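# Shelve the blue carton in the gap among brown cartons

## Task

Take the blue carton from the desk and set it into the empty slot in the row of cartons on the wall shelf. It must stand upright, line up with its neighbours and face end-on as they do, with either end toward the front. Every brown carton must stay where it was, neither moved nor rotated. The blue carton must not topple or finish tilted, and it must stay in place with no help from the robot when the scene ends.

## Robot and tools

ROBOT. A wheeled base carries a lifting column with a head and two six-joint arms (left and right), each with a two-finger gripper. Shoulder height S = 0.90 m + column_m. Folded, the robot is 0.73 m long, 0.62 m wide and S + 0.43 m tall; its front is 0.40 m ahead of the column. For this task grip force is reduced: each finger pad presses with only about 13 to 25 N, so a firm, well-centred grip on the carton matters.

FRAMES. Base frame: origin on the floor under the column, between the drive wheels; x forward, y left, z up. left_hand and right_hand are reported in this frame as the point where the fingers meet (tips reach 8 mm further). A hand's own z axis runs along the fingers, its y axis across the opening. Odometry frame: the base frame where the scene began; heading is positive to the left, -3.142 to 3.142.

execute_actions. Argument "actions": a list holding one action or none (empty list = just report state and images). An action may have "base", "joints", and optionally "speeds"; its motions start together. "base" holds exactly one command, a relative offset from where the base last measured itself: {"translate_m": d}, straight drive in metres, forward positive, -3 to 3; or {"rotate_rad": d}, turn in place in radians, left/counter-clockwise positive, -3.2 to 3.2. No sideways motion. "joints" is a single object mapping joint names to absolute target positions (not offsets), for both arms at once: column_m 0 to 0.8 m; head_tilt_rad -0.61 to 1.308 (0 level, positive looks down); left_joint1_rad -2.879 to 2.879; left_joint2_rad 0 to 3.141; left_joint3_rad 0 to 3.019; left_joint4_rad -1.692 to 1.57; left_joint5_rad -1.57 to 1.57 (positive swings the hand to the robot's right); left_joint6_rad -2.094 to 2.094 (positive rolls clockwise seen from behind); left_gripper_m 0 to 0.093 m, the fingertip gap. The right_ names have identical ranges. "speeds" caps top speed for this action only: translate_m 0.05 to 0.8 m/s, rotate_rad 0.1 to 1 rad/s (defaults are the maxima); it does not slow arms. A base move needing over 8.667 s is refused; unknown keys or out-of-range values refuse the whole call. "cameras" picks images: cam_head_left, cam_head_right, cam_left_wrist, cam_right_wrist, nav_camera, or "all"; omitted/null means all, [] none. Joints left out of an action may still be driving to older targets.

wait: "seconds" 0 to 10; commands nothing, returns state and images. zoom_image: "camera" and "region" [x0, y0, x1, y1] in pixels of that camera's latest full image, at most 504 by 504. finished_scene: "scene" number; ends the scene irreversibly and reports success. If a call reports a stop, later motion calls in the same reply are skipped.

ARM GEOMETRY. With joint1 at -1.57 (left) or 1.57 (right) and joints 5 and 6 at 0, the arm moves in a vertical plane 0.23 m to that side of the column. Let a = j2 - 0.35, b = 1.05 + j2 - j3, c = b - j4 (c = 1.57 means fingers straight down). Hand is 0.12 + 0.39 sin a + 0.38 cos b + 0.25 cos c ahead and S + 0.39 cos a - 0.38 sin b - 0.25 sin c high. Example: j2, j3, j4 = 0.93, 0.78, 0.14 gives 0.60 m ahead, 0.25 m below S. Real hands sit up to about 5 cm lower and nearer the column (about 12 cm with heavy or far loads); trust the reported hand position. Reach is about 1 m from the shoulder. Light loads (0.3 kg) can be carried fingers-down from 0.14 m above S to 0.7 m below, out to 0.6 m ahead; up to 0.2 kg even with fingers only 0.35 rad below level. Small target changes (under about 0.03 rad, 0.08 for joints 2 and 3) may not move a joint; for gentle contact step about 0.05 rad per call from your last target.

GRIPPER. Fingers 7 cm long; outer span is 1 cm over the reading at the tips, 5 cm at the base; the body behind is 10 by 7 cm. To grip, command less than the object's width; "off_target" is then expected. A reading at least 0.002 m above the target means something is held.

RESULTS. base_status and joint_status: "done" (within tolerance), "off_target" (resting short, maybe still pushing), "contact_stop" (column or base only; old target dropped), "time_out", "not_followed" after a "joint command not followed" line (a safety check blocked an arm near itself, the other arm, the body or an obstacle; back the moved joints off by at least 0.05 rad, or drive away). A blocked arm keeps pushing and can overheat; resend its reported positions to relax it (a held load sinks a little). turned_by_wheels vs turned_by_imu differing by over ~4% and 0.05 rad means a collision or slip. base_tilt in degrees; motor_effort lists only the wheel motors, in percent with peak in brackets; wheel_motors_off is 1 after a 3 s hard push, motors off for 2 s. on_its_own lists uncommanded behaviour. Motor temperatures are per arm joint; MOTOR HOT appears from 85 °C, and at 100 °C that arm drops everything.

COLUMN AND BASE. The column halts downward ("contact_stop") when a hand or its load touches down, then refuses to go down until raised 0.2 m; it may sink up to 0.15 to 0.2 m more after touch. After a base stall, back off 0.05 m before turning. A shelf or desk top between 0.30 m high and 0.26 m below S can slide over the base and strike the column.

CAMERAS. Head cameras sit 0.91 to 1.03 m + column_m up, looking down by about head_tilt_rad. Wrist cameras look along the fingers from 0.10 m behind the tips, tilted 0.62 rad toward the hand's +x; the closed tips sit at image centre. nav_camera is low on the base front.

AVOID. Arms striking or pressing each other, dropping or tipping the carton, bumping the brown cartons, long hard pushes, overheating.

Each tool is called as name([rows], argument=value, ...), one row to a line, values as JSON.

## Session

execute_actions(actions=[])

Scene clock: 0.00 s.
Motor temperatures (°C, as the motors report them): left_arm=[27 26 29 26 28 26] | right_arm=[29 28 27 26 26 28]
base_odometry: x=+0.000 y=+0.000 heading=+0.000 (m, m, rad; odometry frame)
turned_by_wheels: +0.000 (rad since the last result)
turned_by_imu: +0.000 (rad since the last result)
base_tilt: forward=+0.1 right=-0.4 (deg)
base_status: not commanded
joint_positions: column_m=+0.555 head_tilt_rad=+0.857 left_joint1_rad=-1.601 left_joint2_rad=+0.885 left_joint3_rad=+0.411 left_joint4_rad=-0.971 left_joint5_rad=+0.047 left_joint6_rad=+0.043 left_gripper_m=+0.095 right_joint1_rad=+1.569 right_joint2_rad=+0.896 right_joint3_rad=+0.417 right_joint4_rad=-1.002 right_joint5_rad=+0.054 right_joint6_rad=-0.084 right_gripper_m=+0.095
joint_status: not commanded
wheel_motors_off: 0
motor_effort: left_wheel=+5 right_wheel=+2 (%)
left_hand: x=+0.1443 y=+0.2103 z=+1.2584 quat_wxyz=(+0.444, -0.021, -0.895, +0.039) (m; base frame)
right_hand: x=+0.1414 y=-0.2350 z=+1.2628 quat_wxyz=(+0.461, +0.049, -0.886, +0.005) (m; base frame)
pictures: cam_head_left, cam_head_right, cam_left_wrist, cam_right_wrist, nav_camera
Images, in order (width x height): cam_head_left 504x504, cam_head_right 504x504, cam_left_wrist 504x504, cam_right_wrist 504x504, nav_camera 504x504.

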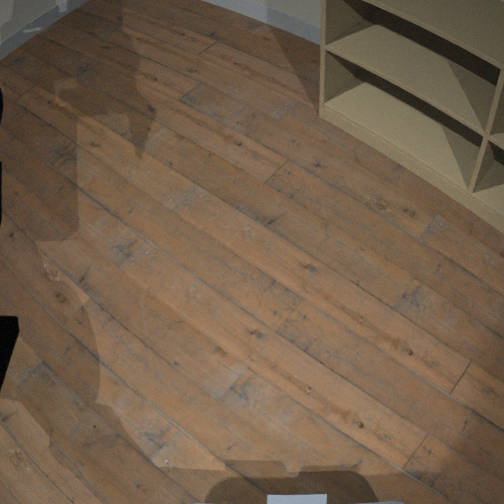

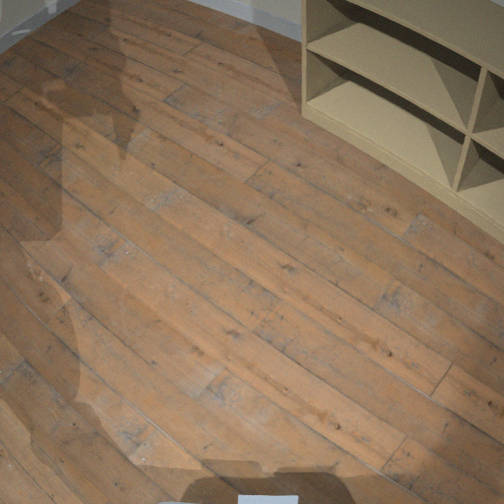

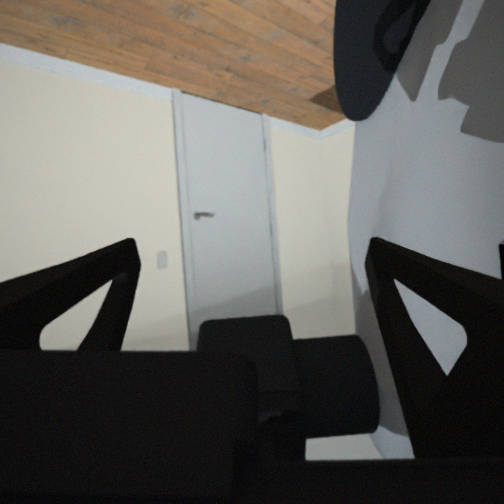

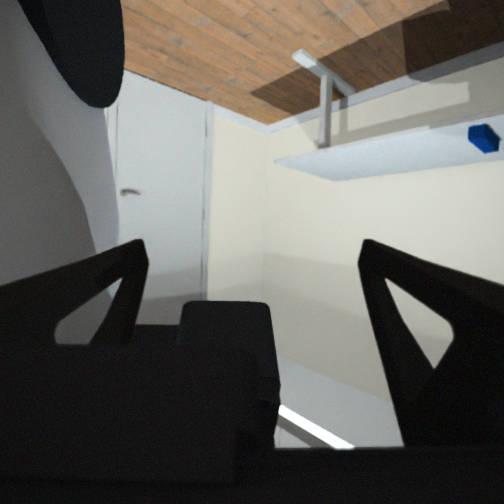

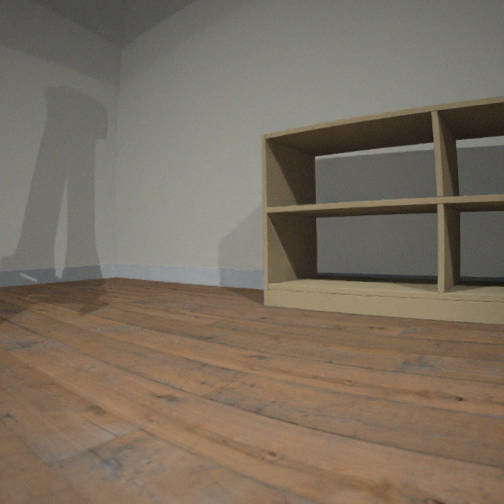

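execute_actions([
  {"base":{"rotate_rad":-1.6},"joints":{"head_tilt_rad":0.35}},
], cameras=["cam_head_left","cam_right_wrist"])

execute_actions([
  {"base":{"rotate_rad":-1.3}},
], cameras=["cam_head_left","cam_right_wrist"])

Scene clock: 6.57 s.
Motor temperatures (°C, as the motors report them): left_arm=[27 26 29 26 28 26] | right_arm=[29 28 27 26 26 28]
base_odometry: x=+0.000 y=+0.000 heading=-1.599 (m, m, rad; odometry frame)
turned_by_wheels: -1.599 (rad since the last result)
turned_by_imu: -1.580 (rad since the last result)
base_tilt: forward=+0.1 right=-0.3 (deg)
base_status: done
joint_positions: column_m=+0.555 head_tilt_rad=+0.369 left_joint1_rad=-1.601 left_joint2_rad=+0.885 left_joint3_rad=+0.411 left_joint4_rad=-0.971 left_joint5_rad=+0.047 left_joint6_rad=+0.043 left_gripper_m=+0.095 right_joint1_rad=+1.569 right_joint2_rad=+0.896 right_joint3_rad=+0.417 right_joint4_rad=-1.002 right_joint5_rad=+0.054 right_joint6_rad=-0.084 right_gripper_m=+0.095
joint_status: all done
wheel_motors_off: 0
motor_effort: left_wheel=+1(46) right_wheel=+1(45) (%)
left_hand: x=+0.1443 y=+0.2103 z=+1.2584 quat_wxyz=(+0.444, -0.021, -0.895, +0.039) (m; base frame)
right_hand: x=+0.1414 y=-0.2350 z=+1.2628 quat_wxyz=(+0.461, +0.049, -0.886, +0.005) (m; base frame)
pictures: cam_head_left, cam_right_wrist
Images, in order (width x height): cam_head_left 504x504, cam_right_wrist 504x504.

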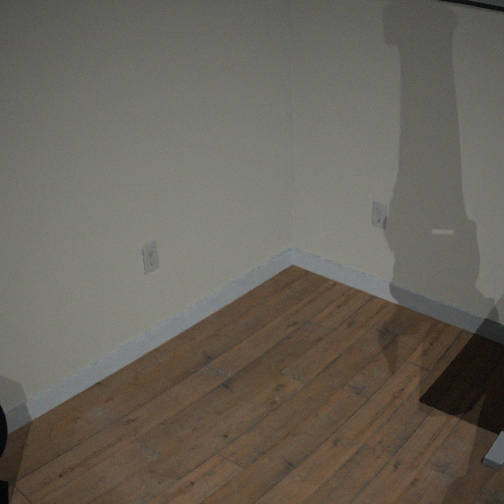

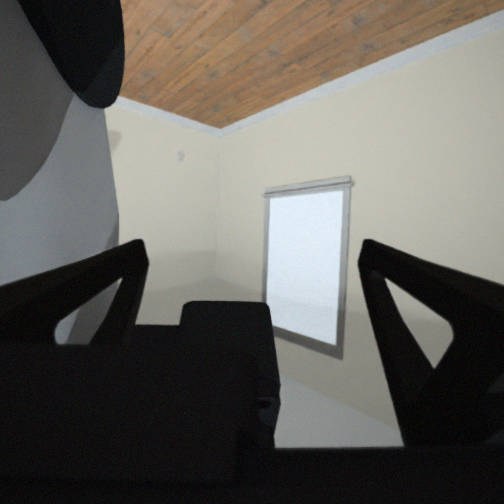

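Scene clock: 9.17 s.
Motor temperatures (°C, as the motors report them): left_arm=[27 26 29 26 28 26] | right_arm=[29 28 27 26 26 28]
base_odometry: x=+0.000 y=+0.000 heading=-2.899 (m, m, rad; odometry frame)
turned_by_wheels: -1.299 (rad since the last result)
turned_by_imu: -1.289 (rad since the last result)
base_tilt: forward=+0.1 right=-0.3 (deg)
base_status: done
joint_positions: column_m=+0.555 head_tilt_rad=+0.369 left_joint1_rad=-1.601 left_joint2_rad=+0.885 left_joint3_rad=+0.411 left_joint4_rad=-0.971 left_joint5_rad=+0.047 left_joint6_rad=+0.043 left_gripper_m=+0.095 right_joint1_rad=+1.569 right_joint2_rad=+0.896 right_joint3_rad=+0.417 right_joint4_rad=-1.002 right_joint5_rad=+0.054 right_joint6_rad=-0.084 right_gripper_m=+0.095
joint_status: not commanded
wheel_motors_off: 0
motor_effort: left_wheel=+1(27) right_wheel=-1(27) (%)
left_hand: x=+0.1443 y=+0.2103 z=+1.2584 quat_wxyz=(+0.444, -0.021, -0.895, +0.039) (m; base frame)
right_hand: x=+0.1414 y=-0.2350 z=+1.2628 quat_wxyz=(+0.461, +0.049, -0.886, +0.005) (m; base frame)
pictures: cam_head_left, cam_right_wrist
Images, in order (width x height): cam_head_left 504x504, cam_right_wrist 504x504.

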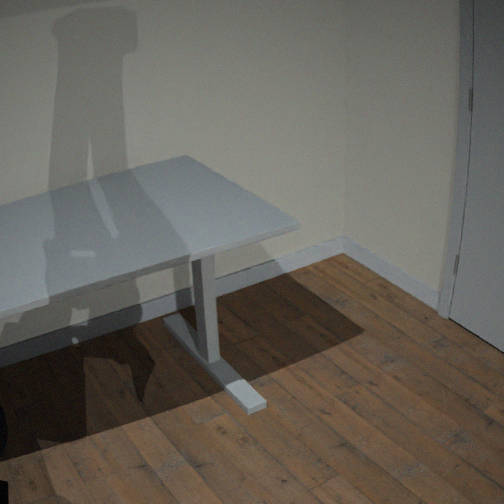

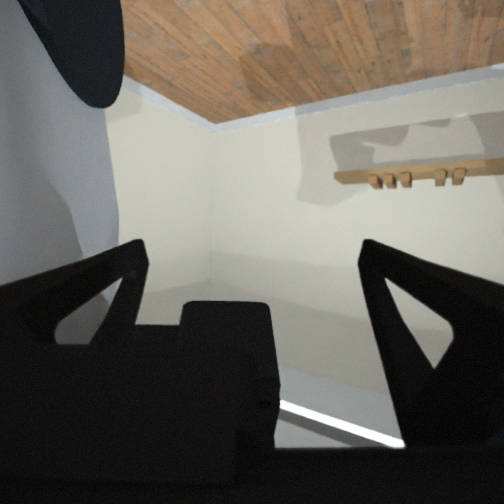

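execute_actions([
  {"base":{"rotate_rad":0.6},"joints":{"head_tilt_rad":0.6}},
], cameras=["cam_head_left","cam_head_right","cam_right_wrist"])

Scene clock: 11.37 s.
Motor temperatures (°C, as the motors report them): left_arm=[27 26 29 26 28 26] | right_arm=[29 28 27 26 26 28]
base_odometry: x=+0.000 y=+0.000 heading=-2.300 (m, m, rad; odometry frame)
turned_by_wheels: +0.599 (rad since the last result)
turned_by_imu: +0.597 (rad since the last result)
base_tilt: forward=+0.2 right=-0.3 (deg)
base_status: done
joint_positions: column_m=+0.555 head_tilt_rad=+0.603 left_joint1_rad=-1.601 left_joint2_rad=+0.885 left_joint3_rad=+0.411 left_joint4_rad=-0.971 left_joint5_rad=+0.047 left_joint6_rad=+0.043 left_gripper_m=+0.095 right_joint1_rad=+1.569 right_joint2_rad=+0.896 right_joint3_rad=+0.417 right_joint4_rad=-1.002 right_joint5_rad=+0.054 right_joint6_rad=-0.084 right_gripper_m=+0.095
joint_status: all done
wheel_motors_off: 0
motor_effort: left_wheel=+0(23) right_wheel=+3(27) (%)
left_hand: x=+0.1443 y=+0.2103 z=+1.2584 quat_wxyz=(+0.444, -0.021, -0.895, +0.039) (m; base frame)
right_hand: x=+0.1414 y=-0.2350 z=+1.2628 quat_wxyz=(+0.461, +0.049, -0.886, +0.005) (m; base frame)
pictures: cam_head_left, cam_head_right, cam_right_wrist
Images, in order (width x height): cam_head_left 504x504, cam_head_right 504x504, cam_right_wrist 504x504.

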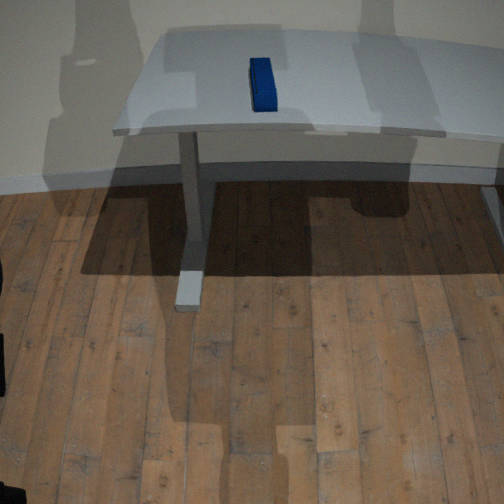

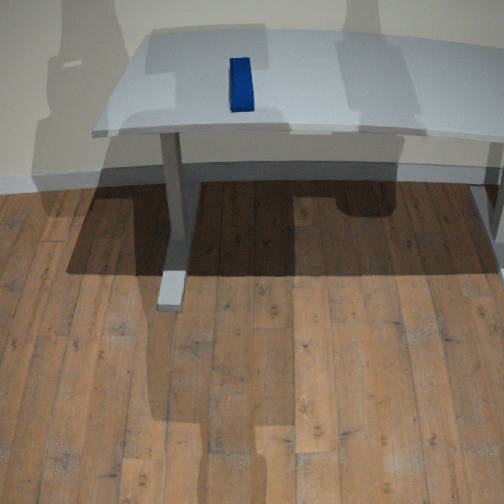

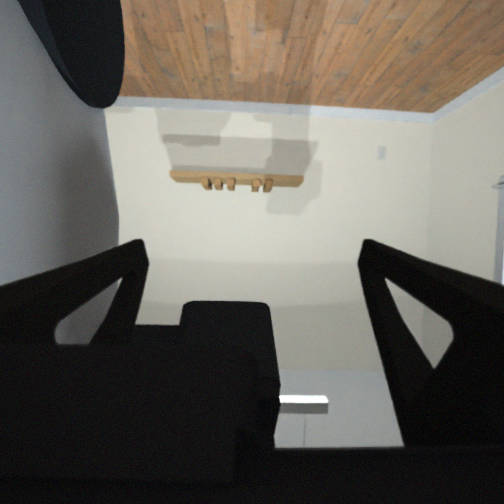

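zoom_image(camera="cam_right_wrist", region=[160,140,320,220])

zoom_image(camera="cam_head_left", region=[200,30,330,140])

execute_actions([
  {"base":{"rotate_rad":3.14},"joints":{"head_tilt_rad":0.1}},
], cameras=["cam_head_left","cam_head_right"])

Region (160, 140, 320, 220) of cam_right_wrist's 504x504 image, scaled by 3.150, with more detail than that image has.

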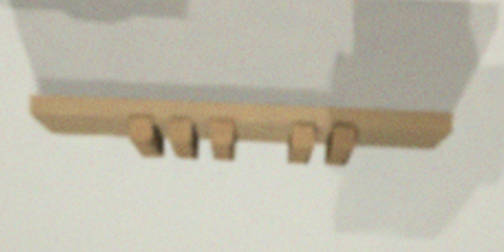

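Region (200, 30, 330, 140) of cam_head_left's 504x504 image, scaled by 3.877, with more detail than that image has; it fills the top 426 rows of this view, and the rest is white.

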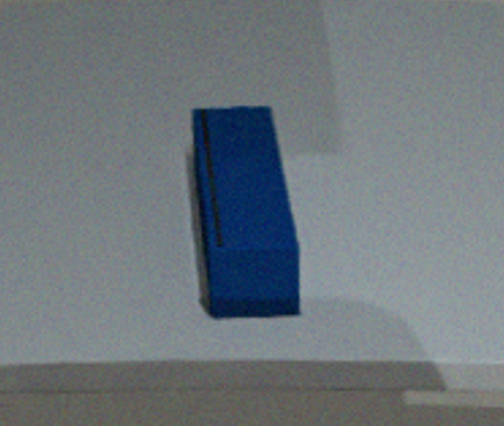

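Scene clock: 16.07 s.
Motor temperatures (°C, as the motors report them): left_arm=[27 26 29 26 28 26] | right_arm=[29 28 27 26 26 28]
base_odometry: x=+0.000 y=+0.000 heading=+0.840 (m, m, rad; odometry frame)
turned_by_wheels: +3.139 (rad since the last result)
turned_by_imu: +3.109 (rad since the last result)
base_tilt: forward=+0.1 right=-0.4 (deg)
base_status: done
joint_positions: column_m=+0.555 head_tilt_rad=+0.120 left_joint1_rad=-1.601 left_joint2_rad=+0.885 left_joint3_rad=+0.411 left_joint4_rad=-0.971 left_joint5_rad=+0.047 left_joint6_rad=+0.043 left_gripper_m=+0.095 right_joint1_rad=+1.569 right_joint2_rad=+0.896 right_joint3_rad=+0.417 right_joint4_rad=-1.002 right_joint5_rad=+0.054 right_joint6_rad=-0.084 right_gripper_m=+0.095
joint_status: all done
wheel_motors_off: 0
motor_effort: left_wheel=-1(51) right_wheel=+2(38) (%)
left_hand: x=+0.1443 y=+0.2103 z=+1.2584 quat_wxyz=(+0.444, -0.021, -0.895, +0.039) (m; base frame)
right_hand: x=+0.1414 y=-0.2350 z=+1.2628 quat_wxyz=(+0.461, +0.049, -0.886, +0.005) (m; base frame)
pictures: cam_head_left, cam_head_right
Images, in order (width x height): cam_head_left 504x504, cam_head_right 504x504.

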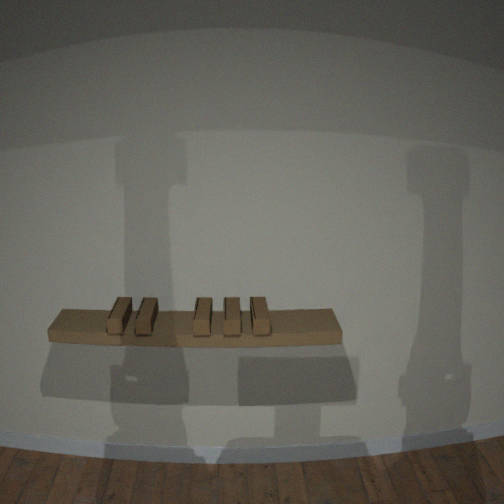

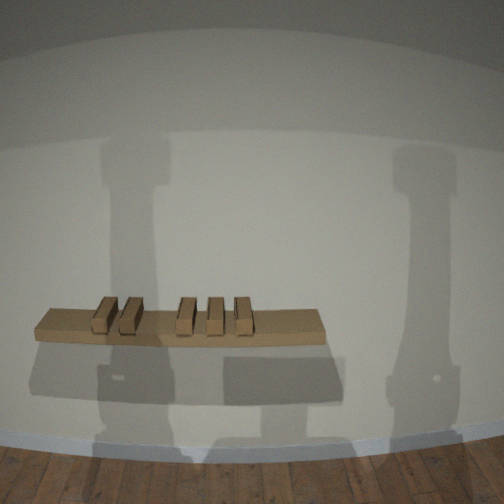

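execute_actions([
  {"base":{"rotate_rad":2.68},"joints":{"head_tilt_rad":0.75}},
], cameras=[])

execute_actions([
  {"base":{"translate_m":0.3},"joints":{"column_m":0.45,"left_joint1_rad":-1.57,"left_joint2_rad":0.93,"left_joint3_rad":0.78,"left_joint4_rad":-0.1,"left_joint5_rad":0,"left_joint6_rad":0}},
], cameras=[])

execute_actions([
  {"base":{"rotate_rad":0.5}},
], cameras=["cam_head_left","cam_head_right","cam_left_wrist"])

Scene clock: 20.83 s.
Motor temperatures (°C, as the motors report them): left_arm=[27 26 29 26 28 26] | right_arm=[29 28 27 26 26 28]
base_odometry: x=+0.000 y=+0.000 heading=-2.764 (m, m, rad; odometry frame)
turned_by_wheels: +2.679 (rad since the last result)
turned_by_imu: +2.663 (rad since the last result)
base_tilt: forward=+0.1 right=-0.3 (deg)
base_status: done
joint_positions: column_m=+0.555 head_tilt_rad=+0.752 left_joint1_rad=-1.601 left_joint2_rad=+0.885 left_joint3_rad=+0.411 left_joint4_rad=-0.971 left_joint5_rad=+0.047 left_joint6_rad=+0.043 left_gripper_m=+0.095 right_joint1_rad=+1.569 right_joint2_rad=+0.896 right_joint3_rad=+0.417 right_joint4_rad=-1.002 right_joint5_rad=+0.054 right_joint6_rad=-0.084 right_gripper_m=+0.095
joint_status: all done
wheel_motors_off: 0
motor_effort: left_wheel=-1(28) right_wheel=-1(29) (%)
left_hand: x=+0.1443 y=+0.2103 z=+1.2584 quat_wxyz=(+0.444, -0.021, -0.895, +0.039) (m; base frame)
right_hand: x=+0.1414 y=-0.2350 z=+1.2628 quat_wxyz=(+0.461, +0.049, -0.886, +0.005) (m; base frame)
pictures: none
No camera images: the call's "cameras" was empty. Leave "cameras" out to get every camera's image.

Scene clock: 23.03 s.
Motor temperatures (°C, as the motors report them): left_arm=[27 26 29 26 28 26] | right_arm=[29 28 27 26 26 28]
base_odometry: x=-0.279 y=-0.110 heading=-2.762 (m, m, rad; odometry frame)
turned_by_wheels: +0.002 (rad since the last result)
turned_by_imu: +0.003 (rad since the last result)
base_tilt: forward=+0.1 right=-0.3 (deg)
base_status: done
joint_positions: column_m=+0.450 head_tilt_rad=+0.753 left_joint1_rad=-1.579 left_joint2_rad=+0.930 left_joint3_rad=+0.783 left_joint4_rad=-0.107 left_joint5_rad=+0.002 left_joint6_rad=+0.009 left_gripper_m=+0.095 right_joint1_rad=+1.569 right_joint2_rad=+0.895 right_joint3_rad=+0.419 right_joint4_rad=-1.002 right_joint5_rad=+0.054 right_joint6_rad=-0.084 right_gripper_m=+0.095
joint_status: all done
wheel_motors_off: 0
motor_effort: left_wheel=+2(56) right_wheel=-1(50) (%)
left_hand: x=+0.5421 y=+0.2205 z=+1.0811 quat_wxyz=(-0.135, -0.006, -0.991, +0.004) (m; base frame)
right_hand: x=+0.1427 y=-0.2350 z=+1.1570 quat_wxyz=(+0.459, +0.049, -0.887, +0.005) (m; base frame)
pictures: none
No camera images: the call's "cameras" was empty. Leave "cameras" out to get every camera's image.

Scene clock: 24.73 s.
Motor temperatures (°C, as the motors report them): left_arm=[27 27 29 26 28 26] | right_arm=[29 28 27 26 26 28]
base_odometry: x=-0.279 y=-0.110 heading=-2.263 (m, m, rad; odometry frame)
turned_by_wheels: +0.499 (rad since the last result)
turned_by_imu: +0.489 (rad since the last result)
base_tilt: forward=+0.2 right=-0.3 (deg)
base_status: done
joint_positions: column_m=+0.450 head_tilt_rad=+0.753 left_joint1_rad=-1.578 left_joint2_rad=+0.930 left_joint3_rad=+0.783 left_joint4_rad=-0.107 left_joint5_rad=+0.002 left_joint6_rad=+0.009 left_gripper_m=+0.095 right_joint1_rad=+1.569 right_joint2_rad=+0.895 right_joint3_rad=+0.419 right_joint4_rad=-1.002 right_joint5_rad=+0.054 right_joint6_rad=-0.084 right_gripper_m=+0.095
joint_status: not commanded
wheel_motors_off: 0
motor_effort: left_wheel=-2(54) right_wheel=+0(46) (%)
left_hand: x=+0.5421 y=+0.2207 z=+1.0811 quat_wxyz=(-0.135, -0.006, -0.991, +0.004) (m; base frame)
right_hand: x=+0.1427 y=-0.2350 z=+1.1570 quat_wxyz=(+0.459, +0.049, -0.887, +0.005) (m; base frame)
pictures: cam_head_left, cam_head_right, cam_left_wrist
Images, in order (width x height): cam_head_left 504x504, cam_head_right 504x504, cam_left_wrist 504x504.

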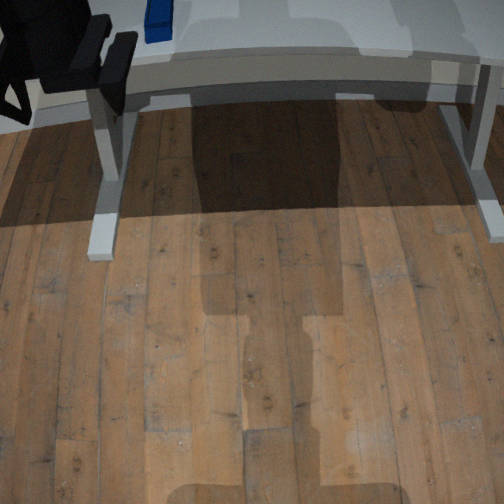

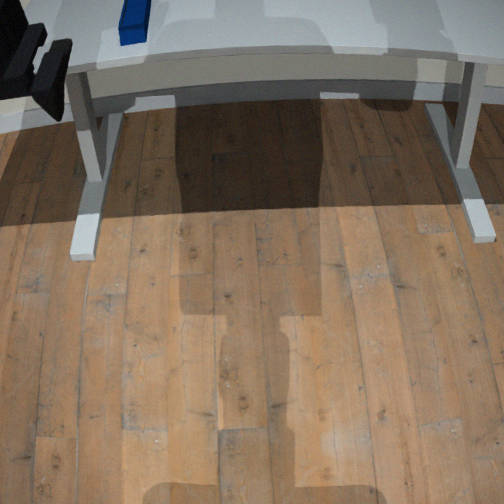

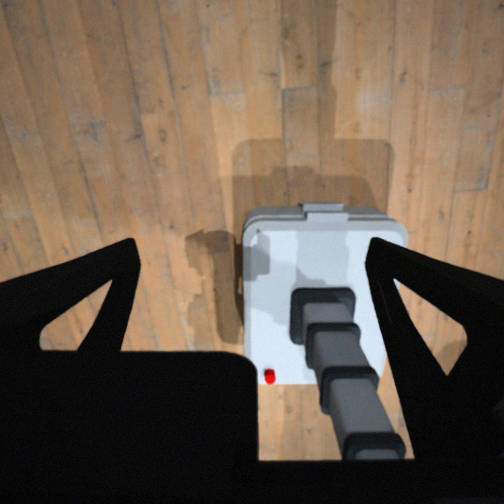

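execute_actions([
  {"base":{"translate_m":0.3},"joints":{"head_tilt_rad":0.6}},
], cameras=["cam_head_left","cam_head_right","cam_left_wrist"])

Scene clock: 27.20 s.
Motor temperatures (°C, as the motors report them): left_arm=[27 27 29 26 28 26] | right_arm=[29 29 27 26 26 28]
base_odometry: x=-0.470 y=-0.341 heading=-2.261 (m, m, rad; odometry frame)
turned_by_wheels: +0.002 (rad since the last result)
turned_by_imu: +0.004 (rad since the last result)
base_tilt: forward=+0.1 right=-0.3 (deg)
base_status: done
joint_positions: column_m=+0.450 head_tilt_rad=+0.617 left_joint1_rad=-1.578 left_joint2_rad=+0.930 left_joint3_rad=+0.782 left_joint4_rad=-0.106 left_joint5_rad=+0.002 left_joint6_rad=+0.009 left_gripper_m=+0.095 right_joint1_rad=+1.569 right_joint2_rad=+0.895 right_joint3_rad=+0.420 right_joint4_rad=-1.002 right_joint5_rad=+0.054 right_joint6_rad=-0.084 right_gripper_m=+0.095
joint_status: all done
wheel_motors_off: 0
motor_effort: left_wheel=+1(57) right_wheel=-1(48) (%)
left_hand: x=+0.5418 y=+0.2207 z=+1.0810 quat_wxyz=(-0.135, -0.006, -0.991, +0.004) (m; base frame)
right_hand: x=+0.1430 y=-0.2350 z=+1.1569 quat_wxyz=(+0.459, +0.049, -0.887, +0.005) (m; base frame)
pictures: cam_head_left, cam_head_right, cam_left_wrist
Images, in order (width x height): cam_head_left 504x504, cam_head_right 504x504, cam_left_wrist 504x504.

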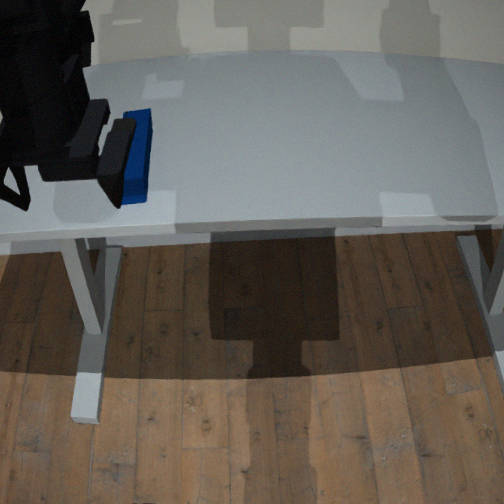

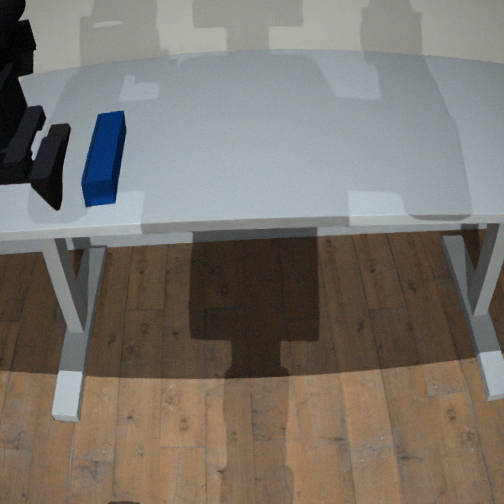

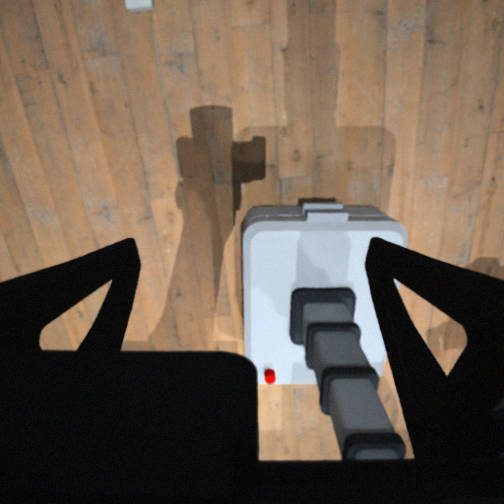

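execute_actions([
  {"base":{"rotate_rad":0.05}},
], cameras=[])

execute_actions([
  {"base":{"translate_m":0.38},"joints":{"head_tilt_rad":0.85,"column_m":0.33}},
], cameras=["cam_head_left","cam_head_right","cam_left_wrist"])

Scene clock: 28.57 s.
Motor temperatures (°C, as the motors report them): left_arm=[27 27 29 26 28 26] | right_arm=[29 29 27 26 26 28]
base_odometry: x=-0.470 y=-0.342 heading=-2.213 (m, m, rad; odometry frame)
turned_by_wheels: +0.048 (rad since the last result)
turned_by_imu: +0.046 (rad since the last result)
base_tilt: forward=+0.1 right=-0.3 (deg)
base_status: done
joint_positions: column_m=+0.450 head_tilt_rad=+0.617 left_joint1_rad=-1.578 left_joint2_rad=+0.930 left_joint3_rad=+0.782 left_joint4_rad=-0.106 left_joint5_rad=+0.002 left_joint6_rad=+0.009 left_gripper_m=+0.095 right_joint1_rad=+1.569 right_joint2_rad=+0.895 right_joint3_rad=+0.420 right_joint4_rad=-1.002 right_joint5_rad=+0.054 right_joint6_rad=-0.084 right_gripper_m=+0.095
joint_status: not commanded
wheel_motors_off: 0
motor_effort: left_wheel=-1(48) right_wheel=+2(44) (%)
left_hand: x=+0.5418 y=+0.2207 z=+1.0810 quat_wxyz=(-0.135, -0.006, -0.991, +0.004) (m; base frame)
right_hand: x=+0.1430 y=-0.2350 z=+1.1569 quat_wxyz=(+0.459, +0.049, -0.887, +0.005) (m; base frame)
pictures: none
No camera images: the call's "cameras" was empty. Leave "cameras" out to get every camera's image.

Scene clock: 31.00 s.
Motor temperatures (°C, as the motors report them): left_arm=[27 27 29 26 28 26] | right_arm=[29 29 27 26 26 28]
base_odometry: x=-0.698 y=-0.646 heading=-2.213 (m, m, rad; odometry frame)
turned_by_wheels: +0.001 (rad since the last result)
turned_by_imu: +0.003 (rad since the last result)
base_tilt: forward=+0.1 right=-0.2 (deg)
base_status: done
joint_positions: column_m=+0.330 head_tilt_rad=+0.852 left_joint1_rad=-1.578 left_joint2_rad=+0.930 left_joint3_rad=+0.782 left_joint4_rad=-0.105 left_joint5_rad=+0.002 left_joint6_rad=+0.009 left_gripper_m=+0.095 right_joint1_rad=+1.569 right_joint2_rad=+0.894 right_joint3_rad=+0.420 right_joint4_rad=-1.002 right_joint5_rad=+0.054 right_joint6_rad=-0.084 right_gripper_m=+0.095
joint_status: all done
wheel_motors_off: 0
motor_effort: left_wheel=+1(56) right_wheel=-2(36) (%)
left_hand: x=+0.5420 y=+0.2207 z=+0.9610 quat_wxyz=(-0.135, -0.006, -0.991, +0.004) (m; base frame)
right_hand: x=+0.1431 y=-0.2350 z=+1.0369 quat_wxyz=(+0.459, +0.049, -0.887, +0.005) (m; base frame)
pictures: cam_head_left, cam_head_right, cam_left_wrist
Images, in order (width x height): cam_head_left 504x504, cam_head_right 504x504, cam_left_wrist 504x504.

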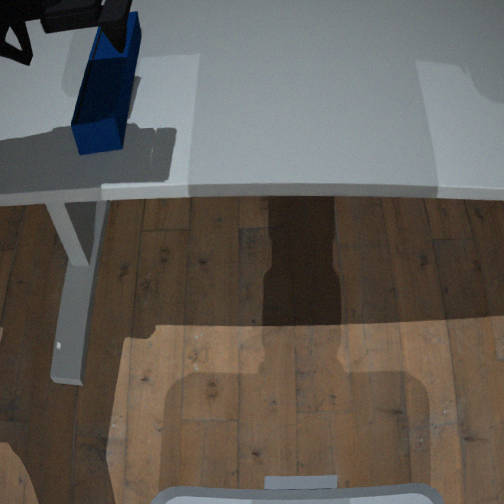

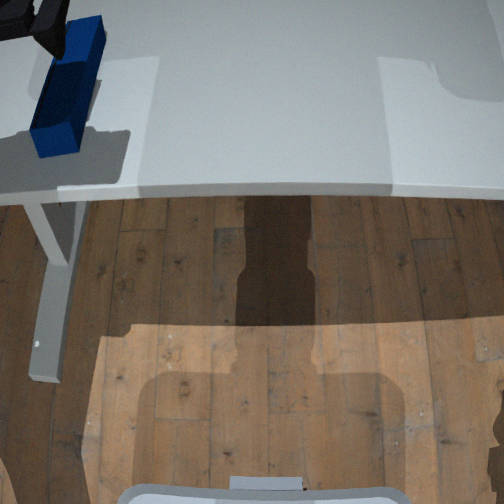

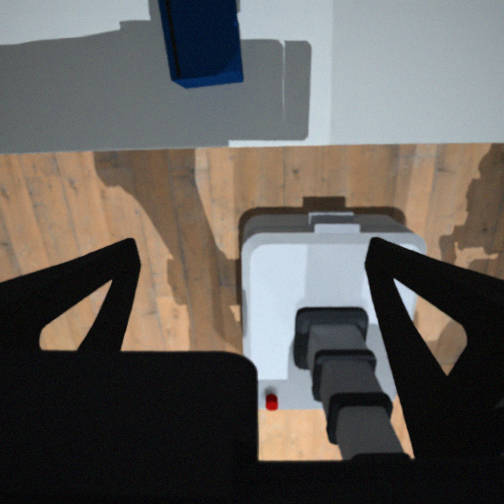

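execute_actions([
  {"base":{"rotate_rad":0.04}},
], cameras=[])

execute_actions([
  {"base":{"translate_m":0.2},"joints":{"column_m":0.27}},
], cameras=["cam_head_left","cam_left_wrist"])

Scene clock: 32.23 s.
Motor temperatures (°C, as the motors report them): left_arm=[27 27 29 26 28 26] | right_arm=[29 29 27 26 26 28]
base_odometry: x=-0.698 y=-0.646 heading=-2.175 (m, m, rad; odometry frame)
turned_by_wheels: +0.038 (rad since the last result)
turned_by_imu: +0.037 (rad since the last result)
base_tilt: forward=+0.2 right=-0.3 (deg)
base_status: done
joint_positions: column_m=+0.330 head_tilt_rad=+0.852 left_joint1_rad=-1.578 left_joint2_rad=+0.930 left_joint3_rad=+0.782 left_joint4_rad=-0.105 left_joint5_rad=+0.002 left_joint6_rad=+0.009 left_gripper_m=+0.095 right_joint1_rad=+1.569 right_joint2_rad=+0.894 right_joint3_rad=+0.420 right_joint4_rad=-1.002 right_joint5_rad=+0.054 right_joint6_rad=-0.084 right_gripper_m=+0.095
joint_status: not commanded
wheel_motors_off: 0
motor_effort: left_wheel=-1(46) right_wheel=+2(42) (%)
left_hand: x=+0.5420 y=+0.2210 z=+0.9610 quat_wxyz=(-0.135, -0.006, -0.991, +0.003) (m; base frame)
right_hand: x=+0.1431 y=-0.2350 z=+1.0369 quat_wxyz=(+0.459, +0.049, -0.887, +0.005) (m; base frame)
pictures: none
No camera images: the call's "cameras" was empty. Leave "cameras" out to get every camera's image.

Scene clock: 34.13 s.
Motor temperatures (°C, as the motors report them): left_arm=[27 27 30 26 28 26] | right_arm=[29 29 27 26 26 28]
base_odometry: x=-0.811 y=-0.811 heading=-2.173 (m, m, rad; odometry frame)
turned_by_wheels: +0.002 (rad since the last result)
turned_by_imu: +0.003 (rad since the last result)
base_tilt: forward=+0.3 right=-0.2 (deg)
base_status: done
joint_positions: column_m=+0.270 head_tilt_rad=+0.852 left_joint1_rad=-1.578 left_joint2_rad=+0.930 left_joint3_rad=+0.782 left_joint4_rad=-0.104 left_joint5_rad=+0.002 left_joint6_rad=+0.009 left_gripper_m=+0.095 right_joint1_rad=+1.569 right_joint2_rad=+0.895 right_joint3_rad=+0.420 right_joint4_rad=-1.002 right_joint5_rad=+0.054 right_joint6_rad=-0.084 right_gripper_m=+0.095
joint_status: all done
wheel_motors_off: 0
motor_effort: left_wheel=+0(55) right_wheel=-2(44) (%)
left_hand: x=+0.5422 y=+0.2211 z=+0.9011 quat_wxyz=(-0.135, -0.006, -0.991, +0.003) (m; base frame)
right_hand: x=+0.1432 y=-0.2350 z=+0.9769 quat_wxyz=(+0.459, +0.049, -0.887, +0.005) (m; base frame)
pictures: cam_head_left, cam_left_wrist
Images, in order (width x height): cam_head_left 504x504, cam_left_wrist 504x504.

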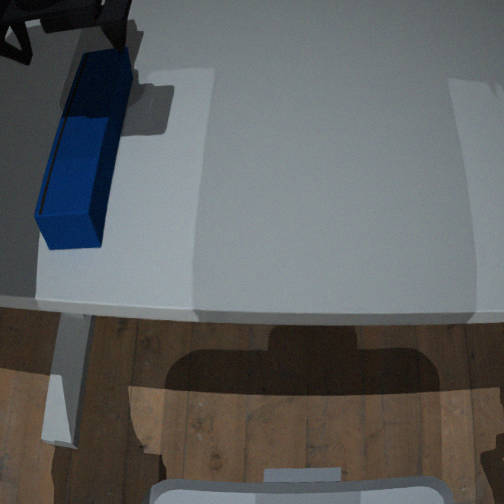

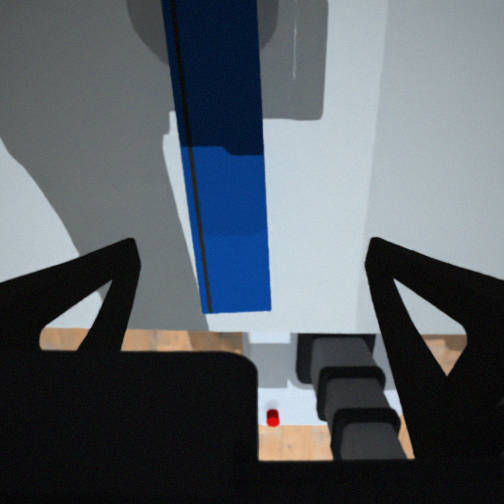

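execute_actions([
  {"base":{"rotate_rad":0.025},"joints":{"column_m":0.21}},
], cameras=["cam_head_left","cam_left_wrist"])

Scene clock: 35.77 s.
Motor temperatures (°C, as the motors report them): left_arm=[27 27 30 26 28 26] | right_arm=[29 29 27 26 26 28]
base_odometry: x=-0.811 y=-0.811 heading=-2.151 (m, m, rad; odometry frame)
turned_by_wheels: +0.023 (rad since the last result)
turned_by_imu: +0.023 (rad since the last result)
base_tilt: forward=+0.0 right=-0.4 (deg)
base_status: done
joint_positions: column_m=+0.210 head_tilt_rad=+0.852 left_joint1_rad=-1.578 left_joint2_rad=+0.930 left_joint3_rad=+0.782 left_joint4_rad=-0.104 left_joint5_rad=+0.002 left_joint6_rad=+0.009 left_gripper_m=+0.095 right_joint1_rad=+1.569 right_joint2_rad=+0.895 right_joint3_rad=+0.420 right_joint4_rad=-1.002 right_joint5_rad=+0.054 right_joint6_rad=-0.084 right_gripper_m=+0.095
joint_status: all done
wheel_motors_off: 0
motor_effort: left_wheel=-2(49) right_wheel=+1(46) (%)
left_hand: x=+0.5422 y=+0.2211 z=+0.8411 quat_wxyz=(-0.135, -0.006, -0.991, +0.003) (m; base frame)
right_hand: x=+0.1432 y=-0.2350 z=+0.9169 quat_wxyz=(+0.459, +0.049, -0.887, +0.005) (m; base frame)
pictures: cam_head_left, cam_left_wrist
Images, in order (width x height): cam_head_left 504x504, cam_left_wrist 504x504.

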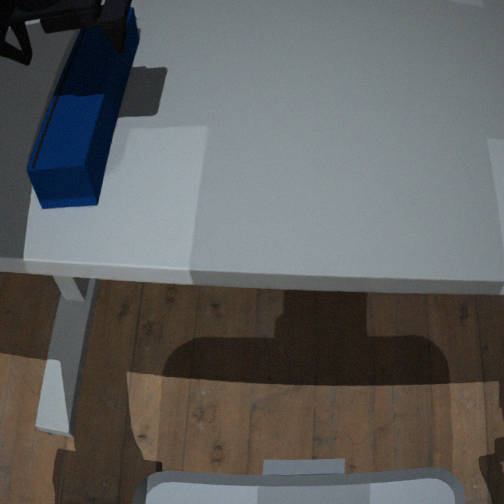

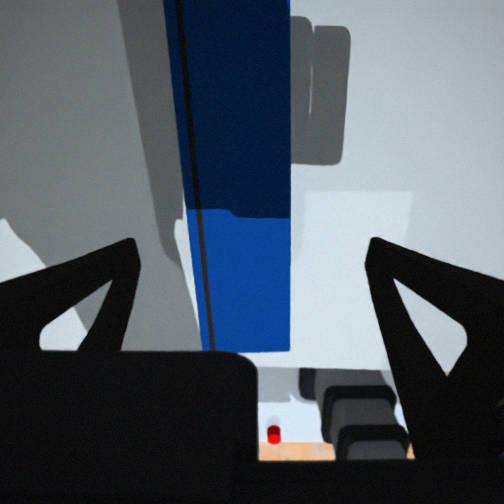

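execute_actions([
  {"joints":{"column_m":0.16}},
], cameras=["cam_head_left","cam_left_wrist"])

Scene clock: 37.17 s.
Motor temperatures (°C, as the motors report them): left_arm=[27 27 30 26 28 26] | right_arm=[29 29 27 26 26 28]
base_odometry: x=-0.811 y=-0.811 heading=-2.151 (m, m, rad; odometry frame)
turned_by_wheels: +0.000 (rad since the last result)
turned_by_imu: +0.001 (rad since the last result)
base_tilt: forward=+0.2 right=-0.4 (deg)
base_status: not commanded
joint_positions: column_m=+0.160 head_tilt_rad=+0.852 left_joint1_rad=-1.578 left_joint2_rad=+0.930 left_joint3_rad=+0.782 left_joint4_rad=-0.104 left_joint5_rad=+0.002 left_joint6_rad=+0.009 left_gripper_m=+0.095 right_joint1_rad=+1.569 right_joint2_rad=+0.895 right_joint3_rad=+0.420 right_joint4_rad=-1.002 right_joint5_rad=+0.054 right_joint6_rad=-0.084 right_gripper_m=+0.095
joint_status: all done
wheel_motors_off: 0
motor_effort: left_wheel=-3(3) right_wheel=+0(3) (%)
left_hand: x=+0.5422 y=+0.2211 z=+0.7911 quat_wxyz=(-0.135, -0.006, -0.991, +0.003) (m; base frame)
right_hand: x=+0.1432 y=-0.2350 z=+0.8669 quat_wxyz=(+0.459, +0.049, -0.887, +0.005) (m; base frame)
pictures: cam_head_left, cam_left_wrist
Images, in order (width x height): cam_head_left 504x504, cam_left_wrist 504x504.

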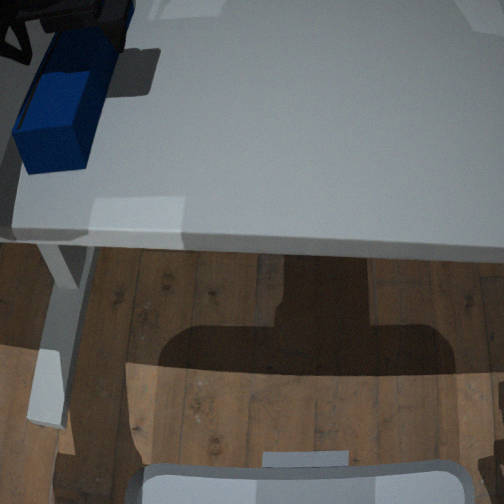

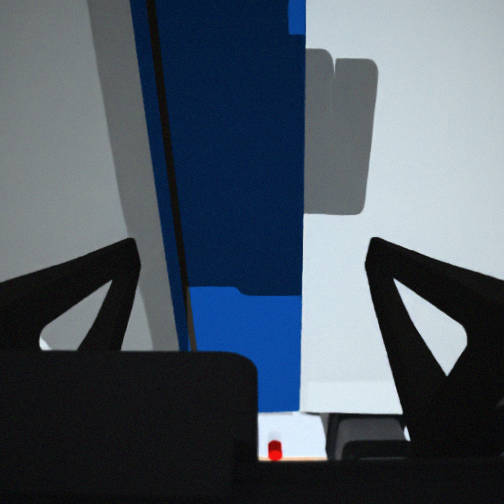

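execute_actions([
  {"joints":{"column_m":0.095}},
], cameras=["cam_head_left","cam_left_wrist"])

Scene clock: 38.77 s.
Motor temperatures (°C, as the motors report them): left_arm=[27 27 30 26 28 26] | right_arm=[29 29 27 26 26 28]
base_odometry: x=-0.811 y=-0.811 heading=-2.151 (m, m, rad; odometry frame)
turned_by_wheels: +0.000 (rad since the last result)
turned_by_imu: +0.001 (rad since the last result)
base_tilt: forward=+0.1 right=-0.3 (deg)
base_status: not commanded
joint_positions: column_m=+0.095 head_tilt_rad=+0.852 left_joint1_rad=-1.577 left_joint2_rad=+0.920 left_joint3_rad=+0.782 left_joint4_rad=-0.104 left_joint5_rad=+0.004 left_joint6_rad=+0.009 left_gripper_m=+0.095 right_joint1_rad=+1.569 right_joint2_rad=+0.895 right_joint3_rad=+0.420 right_joint4_rad=-1.002 right_joint5_rad=+0.054 right_joint6_rad=-0.084 right_gripper_m=+0.095
joint_status: all done
wheel_motors_off: 0
motor_effort: left_wheel=-2(3) right_wheel=+4(7) (%)
left_hand: x=+0.5448 y=+0.2209 z=+0.7301 quat_wxyz=(-0.140, -0.006, -0.990, +0.004) (m; base frame)
right_hand: x=+0.1432 y=-0.2350 z=+0.8019 quat_wxyz=(+0.459, +0.049, -0.887, +0.005) (m; base frame)
pictures: cam_head_left, cam_left_wrist
Images, in order (width x height): cam_head_left 504x504, cam_left_wrist 504x504.

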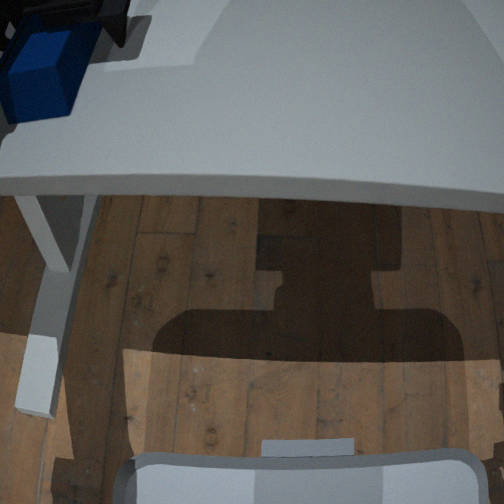

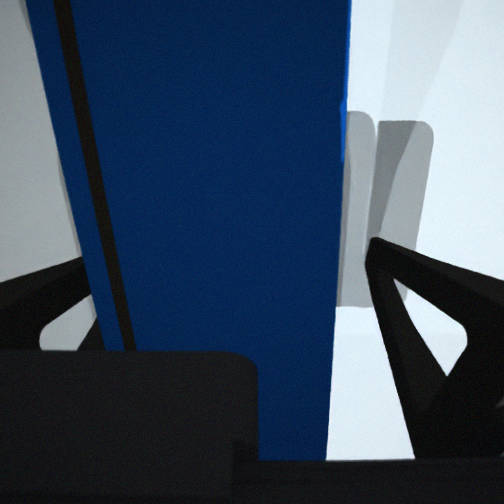

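execute_actions([
  {"joints":{"left_gripper_m":0.03}},
], cameras=["cam_head_left","cam_left_wrist"])

execute_actions([
  {"joints":{"column_m":0.3,"head_tilt_rad":0.7}},
], cameras=["cam_head_left","cam_left_wrist"])

Scene clock: 39.60 s.
Motor temperatures (°C, as the motors report them): left_arm=[27 27 30 26 28 26] | right_arm=[29 29 27 26 26 28]
base_odometry: x=-0.811 y=-0.811 heading=-2.151 (m, m, rad; odometry frame)
turned_by_wheels: +0.000 (rad since the last result)
turned_by_imu: +0.000 (rad since the last result)
base_tilt: forward=+0.2 right=-0.4 (deg)
base_status: not commanded
joint_positions: column_m=+0.095 head_tilt_rad=+0.852 left_joint1_rad=-1.577 left_joint2_rad=+0.920 left_joint3_rad=+0.782 left_joint4_rad=-0.104 left_joint5_rad=+0.003 left_joint6_rad=+0.007 left_gripper_m=+0.061 right_joint1_rad=+1.569 right_joint2_rad=+0.895 right_joint3_rad=+0.420 right_joint4_rad=-1.002 right_joint5_rad=+0.054 right_joint6_rad=-0.084 right_gripper_m=+0.095
joint_status: left_gripper_m off_target (ended at +0.061, target +0.030)
wheel_motors_off: 0
motor_effort: left_wheel=-3(3) right_wheel=+4(5) (%)
left_hand: x=+0.5449 y=+0.2210 z=+0.7303 quat_wxyz=(-0.140, -0.005, -0.990, +0.004) (m; base frame)
right_hand: x=+0.1432 y=-0.2350 z=+0.8019 quat_wxyz=(+0.459, +0.049, -0.887, +0.005) (m; base frame)
pictures: cam_head_left, cam_left_wrist
Images, in order (width x height): cam_head_left 504x504, cam_left_wrist 504x504.

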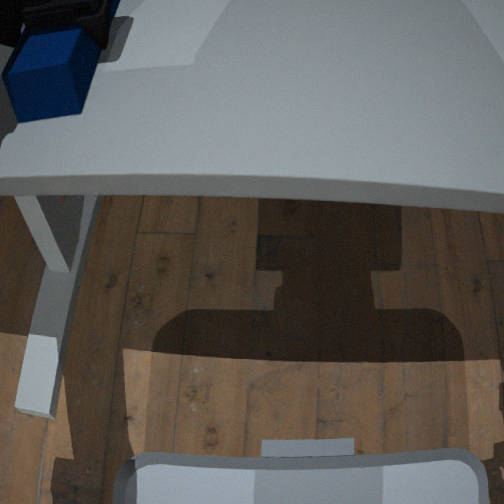

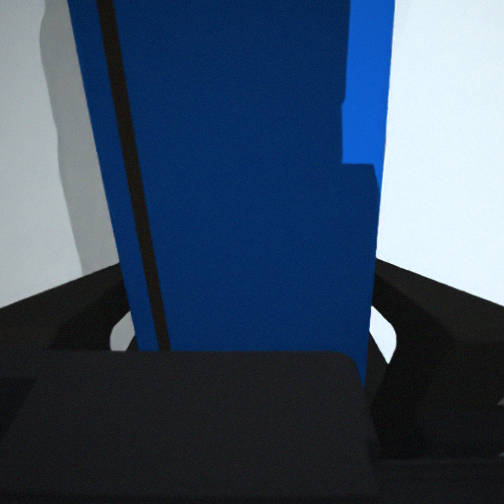

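Scene clock: 42.87 s.
Motor temperatures (°C, as the motors report them): left_arm=[27 27 30 26 28 26] | right_arm=[29 29 27 26 26 28]
base_odometry: x=-0.811 y=-0.811 heading=-2.151 (m, m, rad; odometry frame)
turned_by_wheels: +0.000 (rad since the last result)
turned_by_imu: +0.001 (rad since the last result)
base_tilt: forward=+0.2 right=-0.3 (deg)
base_status: not commanded
joint_positions: column_m=+0.300 head_tilt_rad=+0.716 left_joint1_rad=-1.577 left_joint2_rad=+0.921 left_joint3_rad=+0.782 left_joint4_rad=-0.104 left_joint5_rad=+0.003 left_joint6_rad=+0.007 left_gripper_m=+0.061 right_joint1_rad=+1.569 right_joint2_rad=+0.895 right_joint3_rad=+0.420 right_joint4_rad=-1.002 right_joint5_rad=+0.054 right_joint6_rad=-0.084 right_gripper_m=+0.095
joint_status: all done
wheel_motors_off: 0
motor_effort: left_wheel=-4(4) right_wheel=+5(4) (%)
left_hand: x=+0.5447 y=+0.2210 z=+0.9348 quat_wxyz=(-0.140, -0.005, -0.990, +0.004) (m; base frame)
right_hand: x=+0.1432 y=-0.2350 z=+1.0067 quat_wxyz=(+0.459, +0.049, -0.887, +0.005) (m; base frame)
pictures: cam_head_left, cam_left_wrist
Images, in order (width x height): cam_head_left 504x504, cam_left_wrist 504x504.

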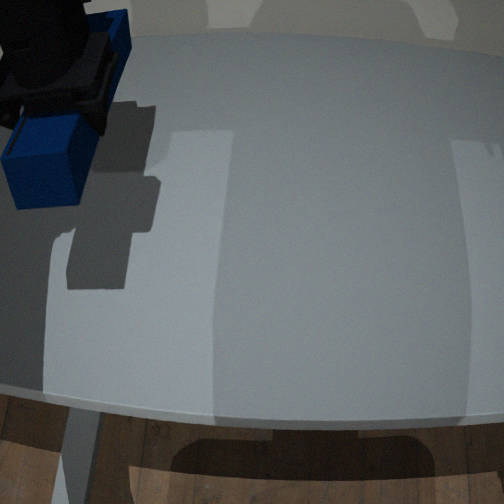

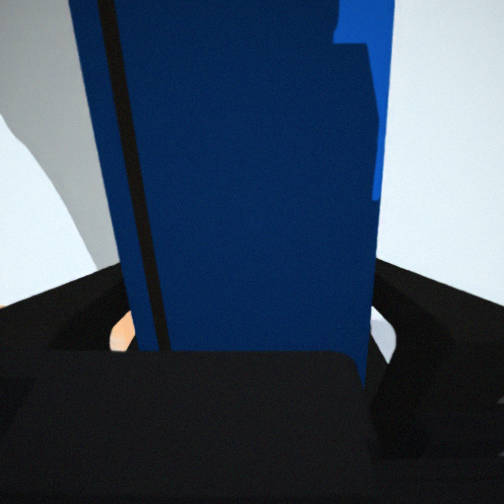

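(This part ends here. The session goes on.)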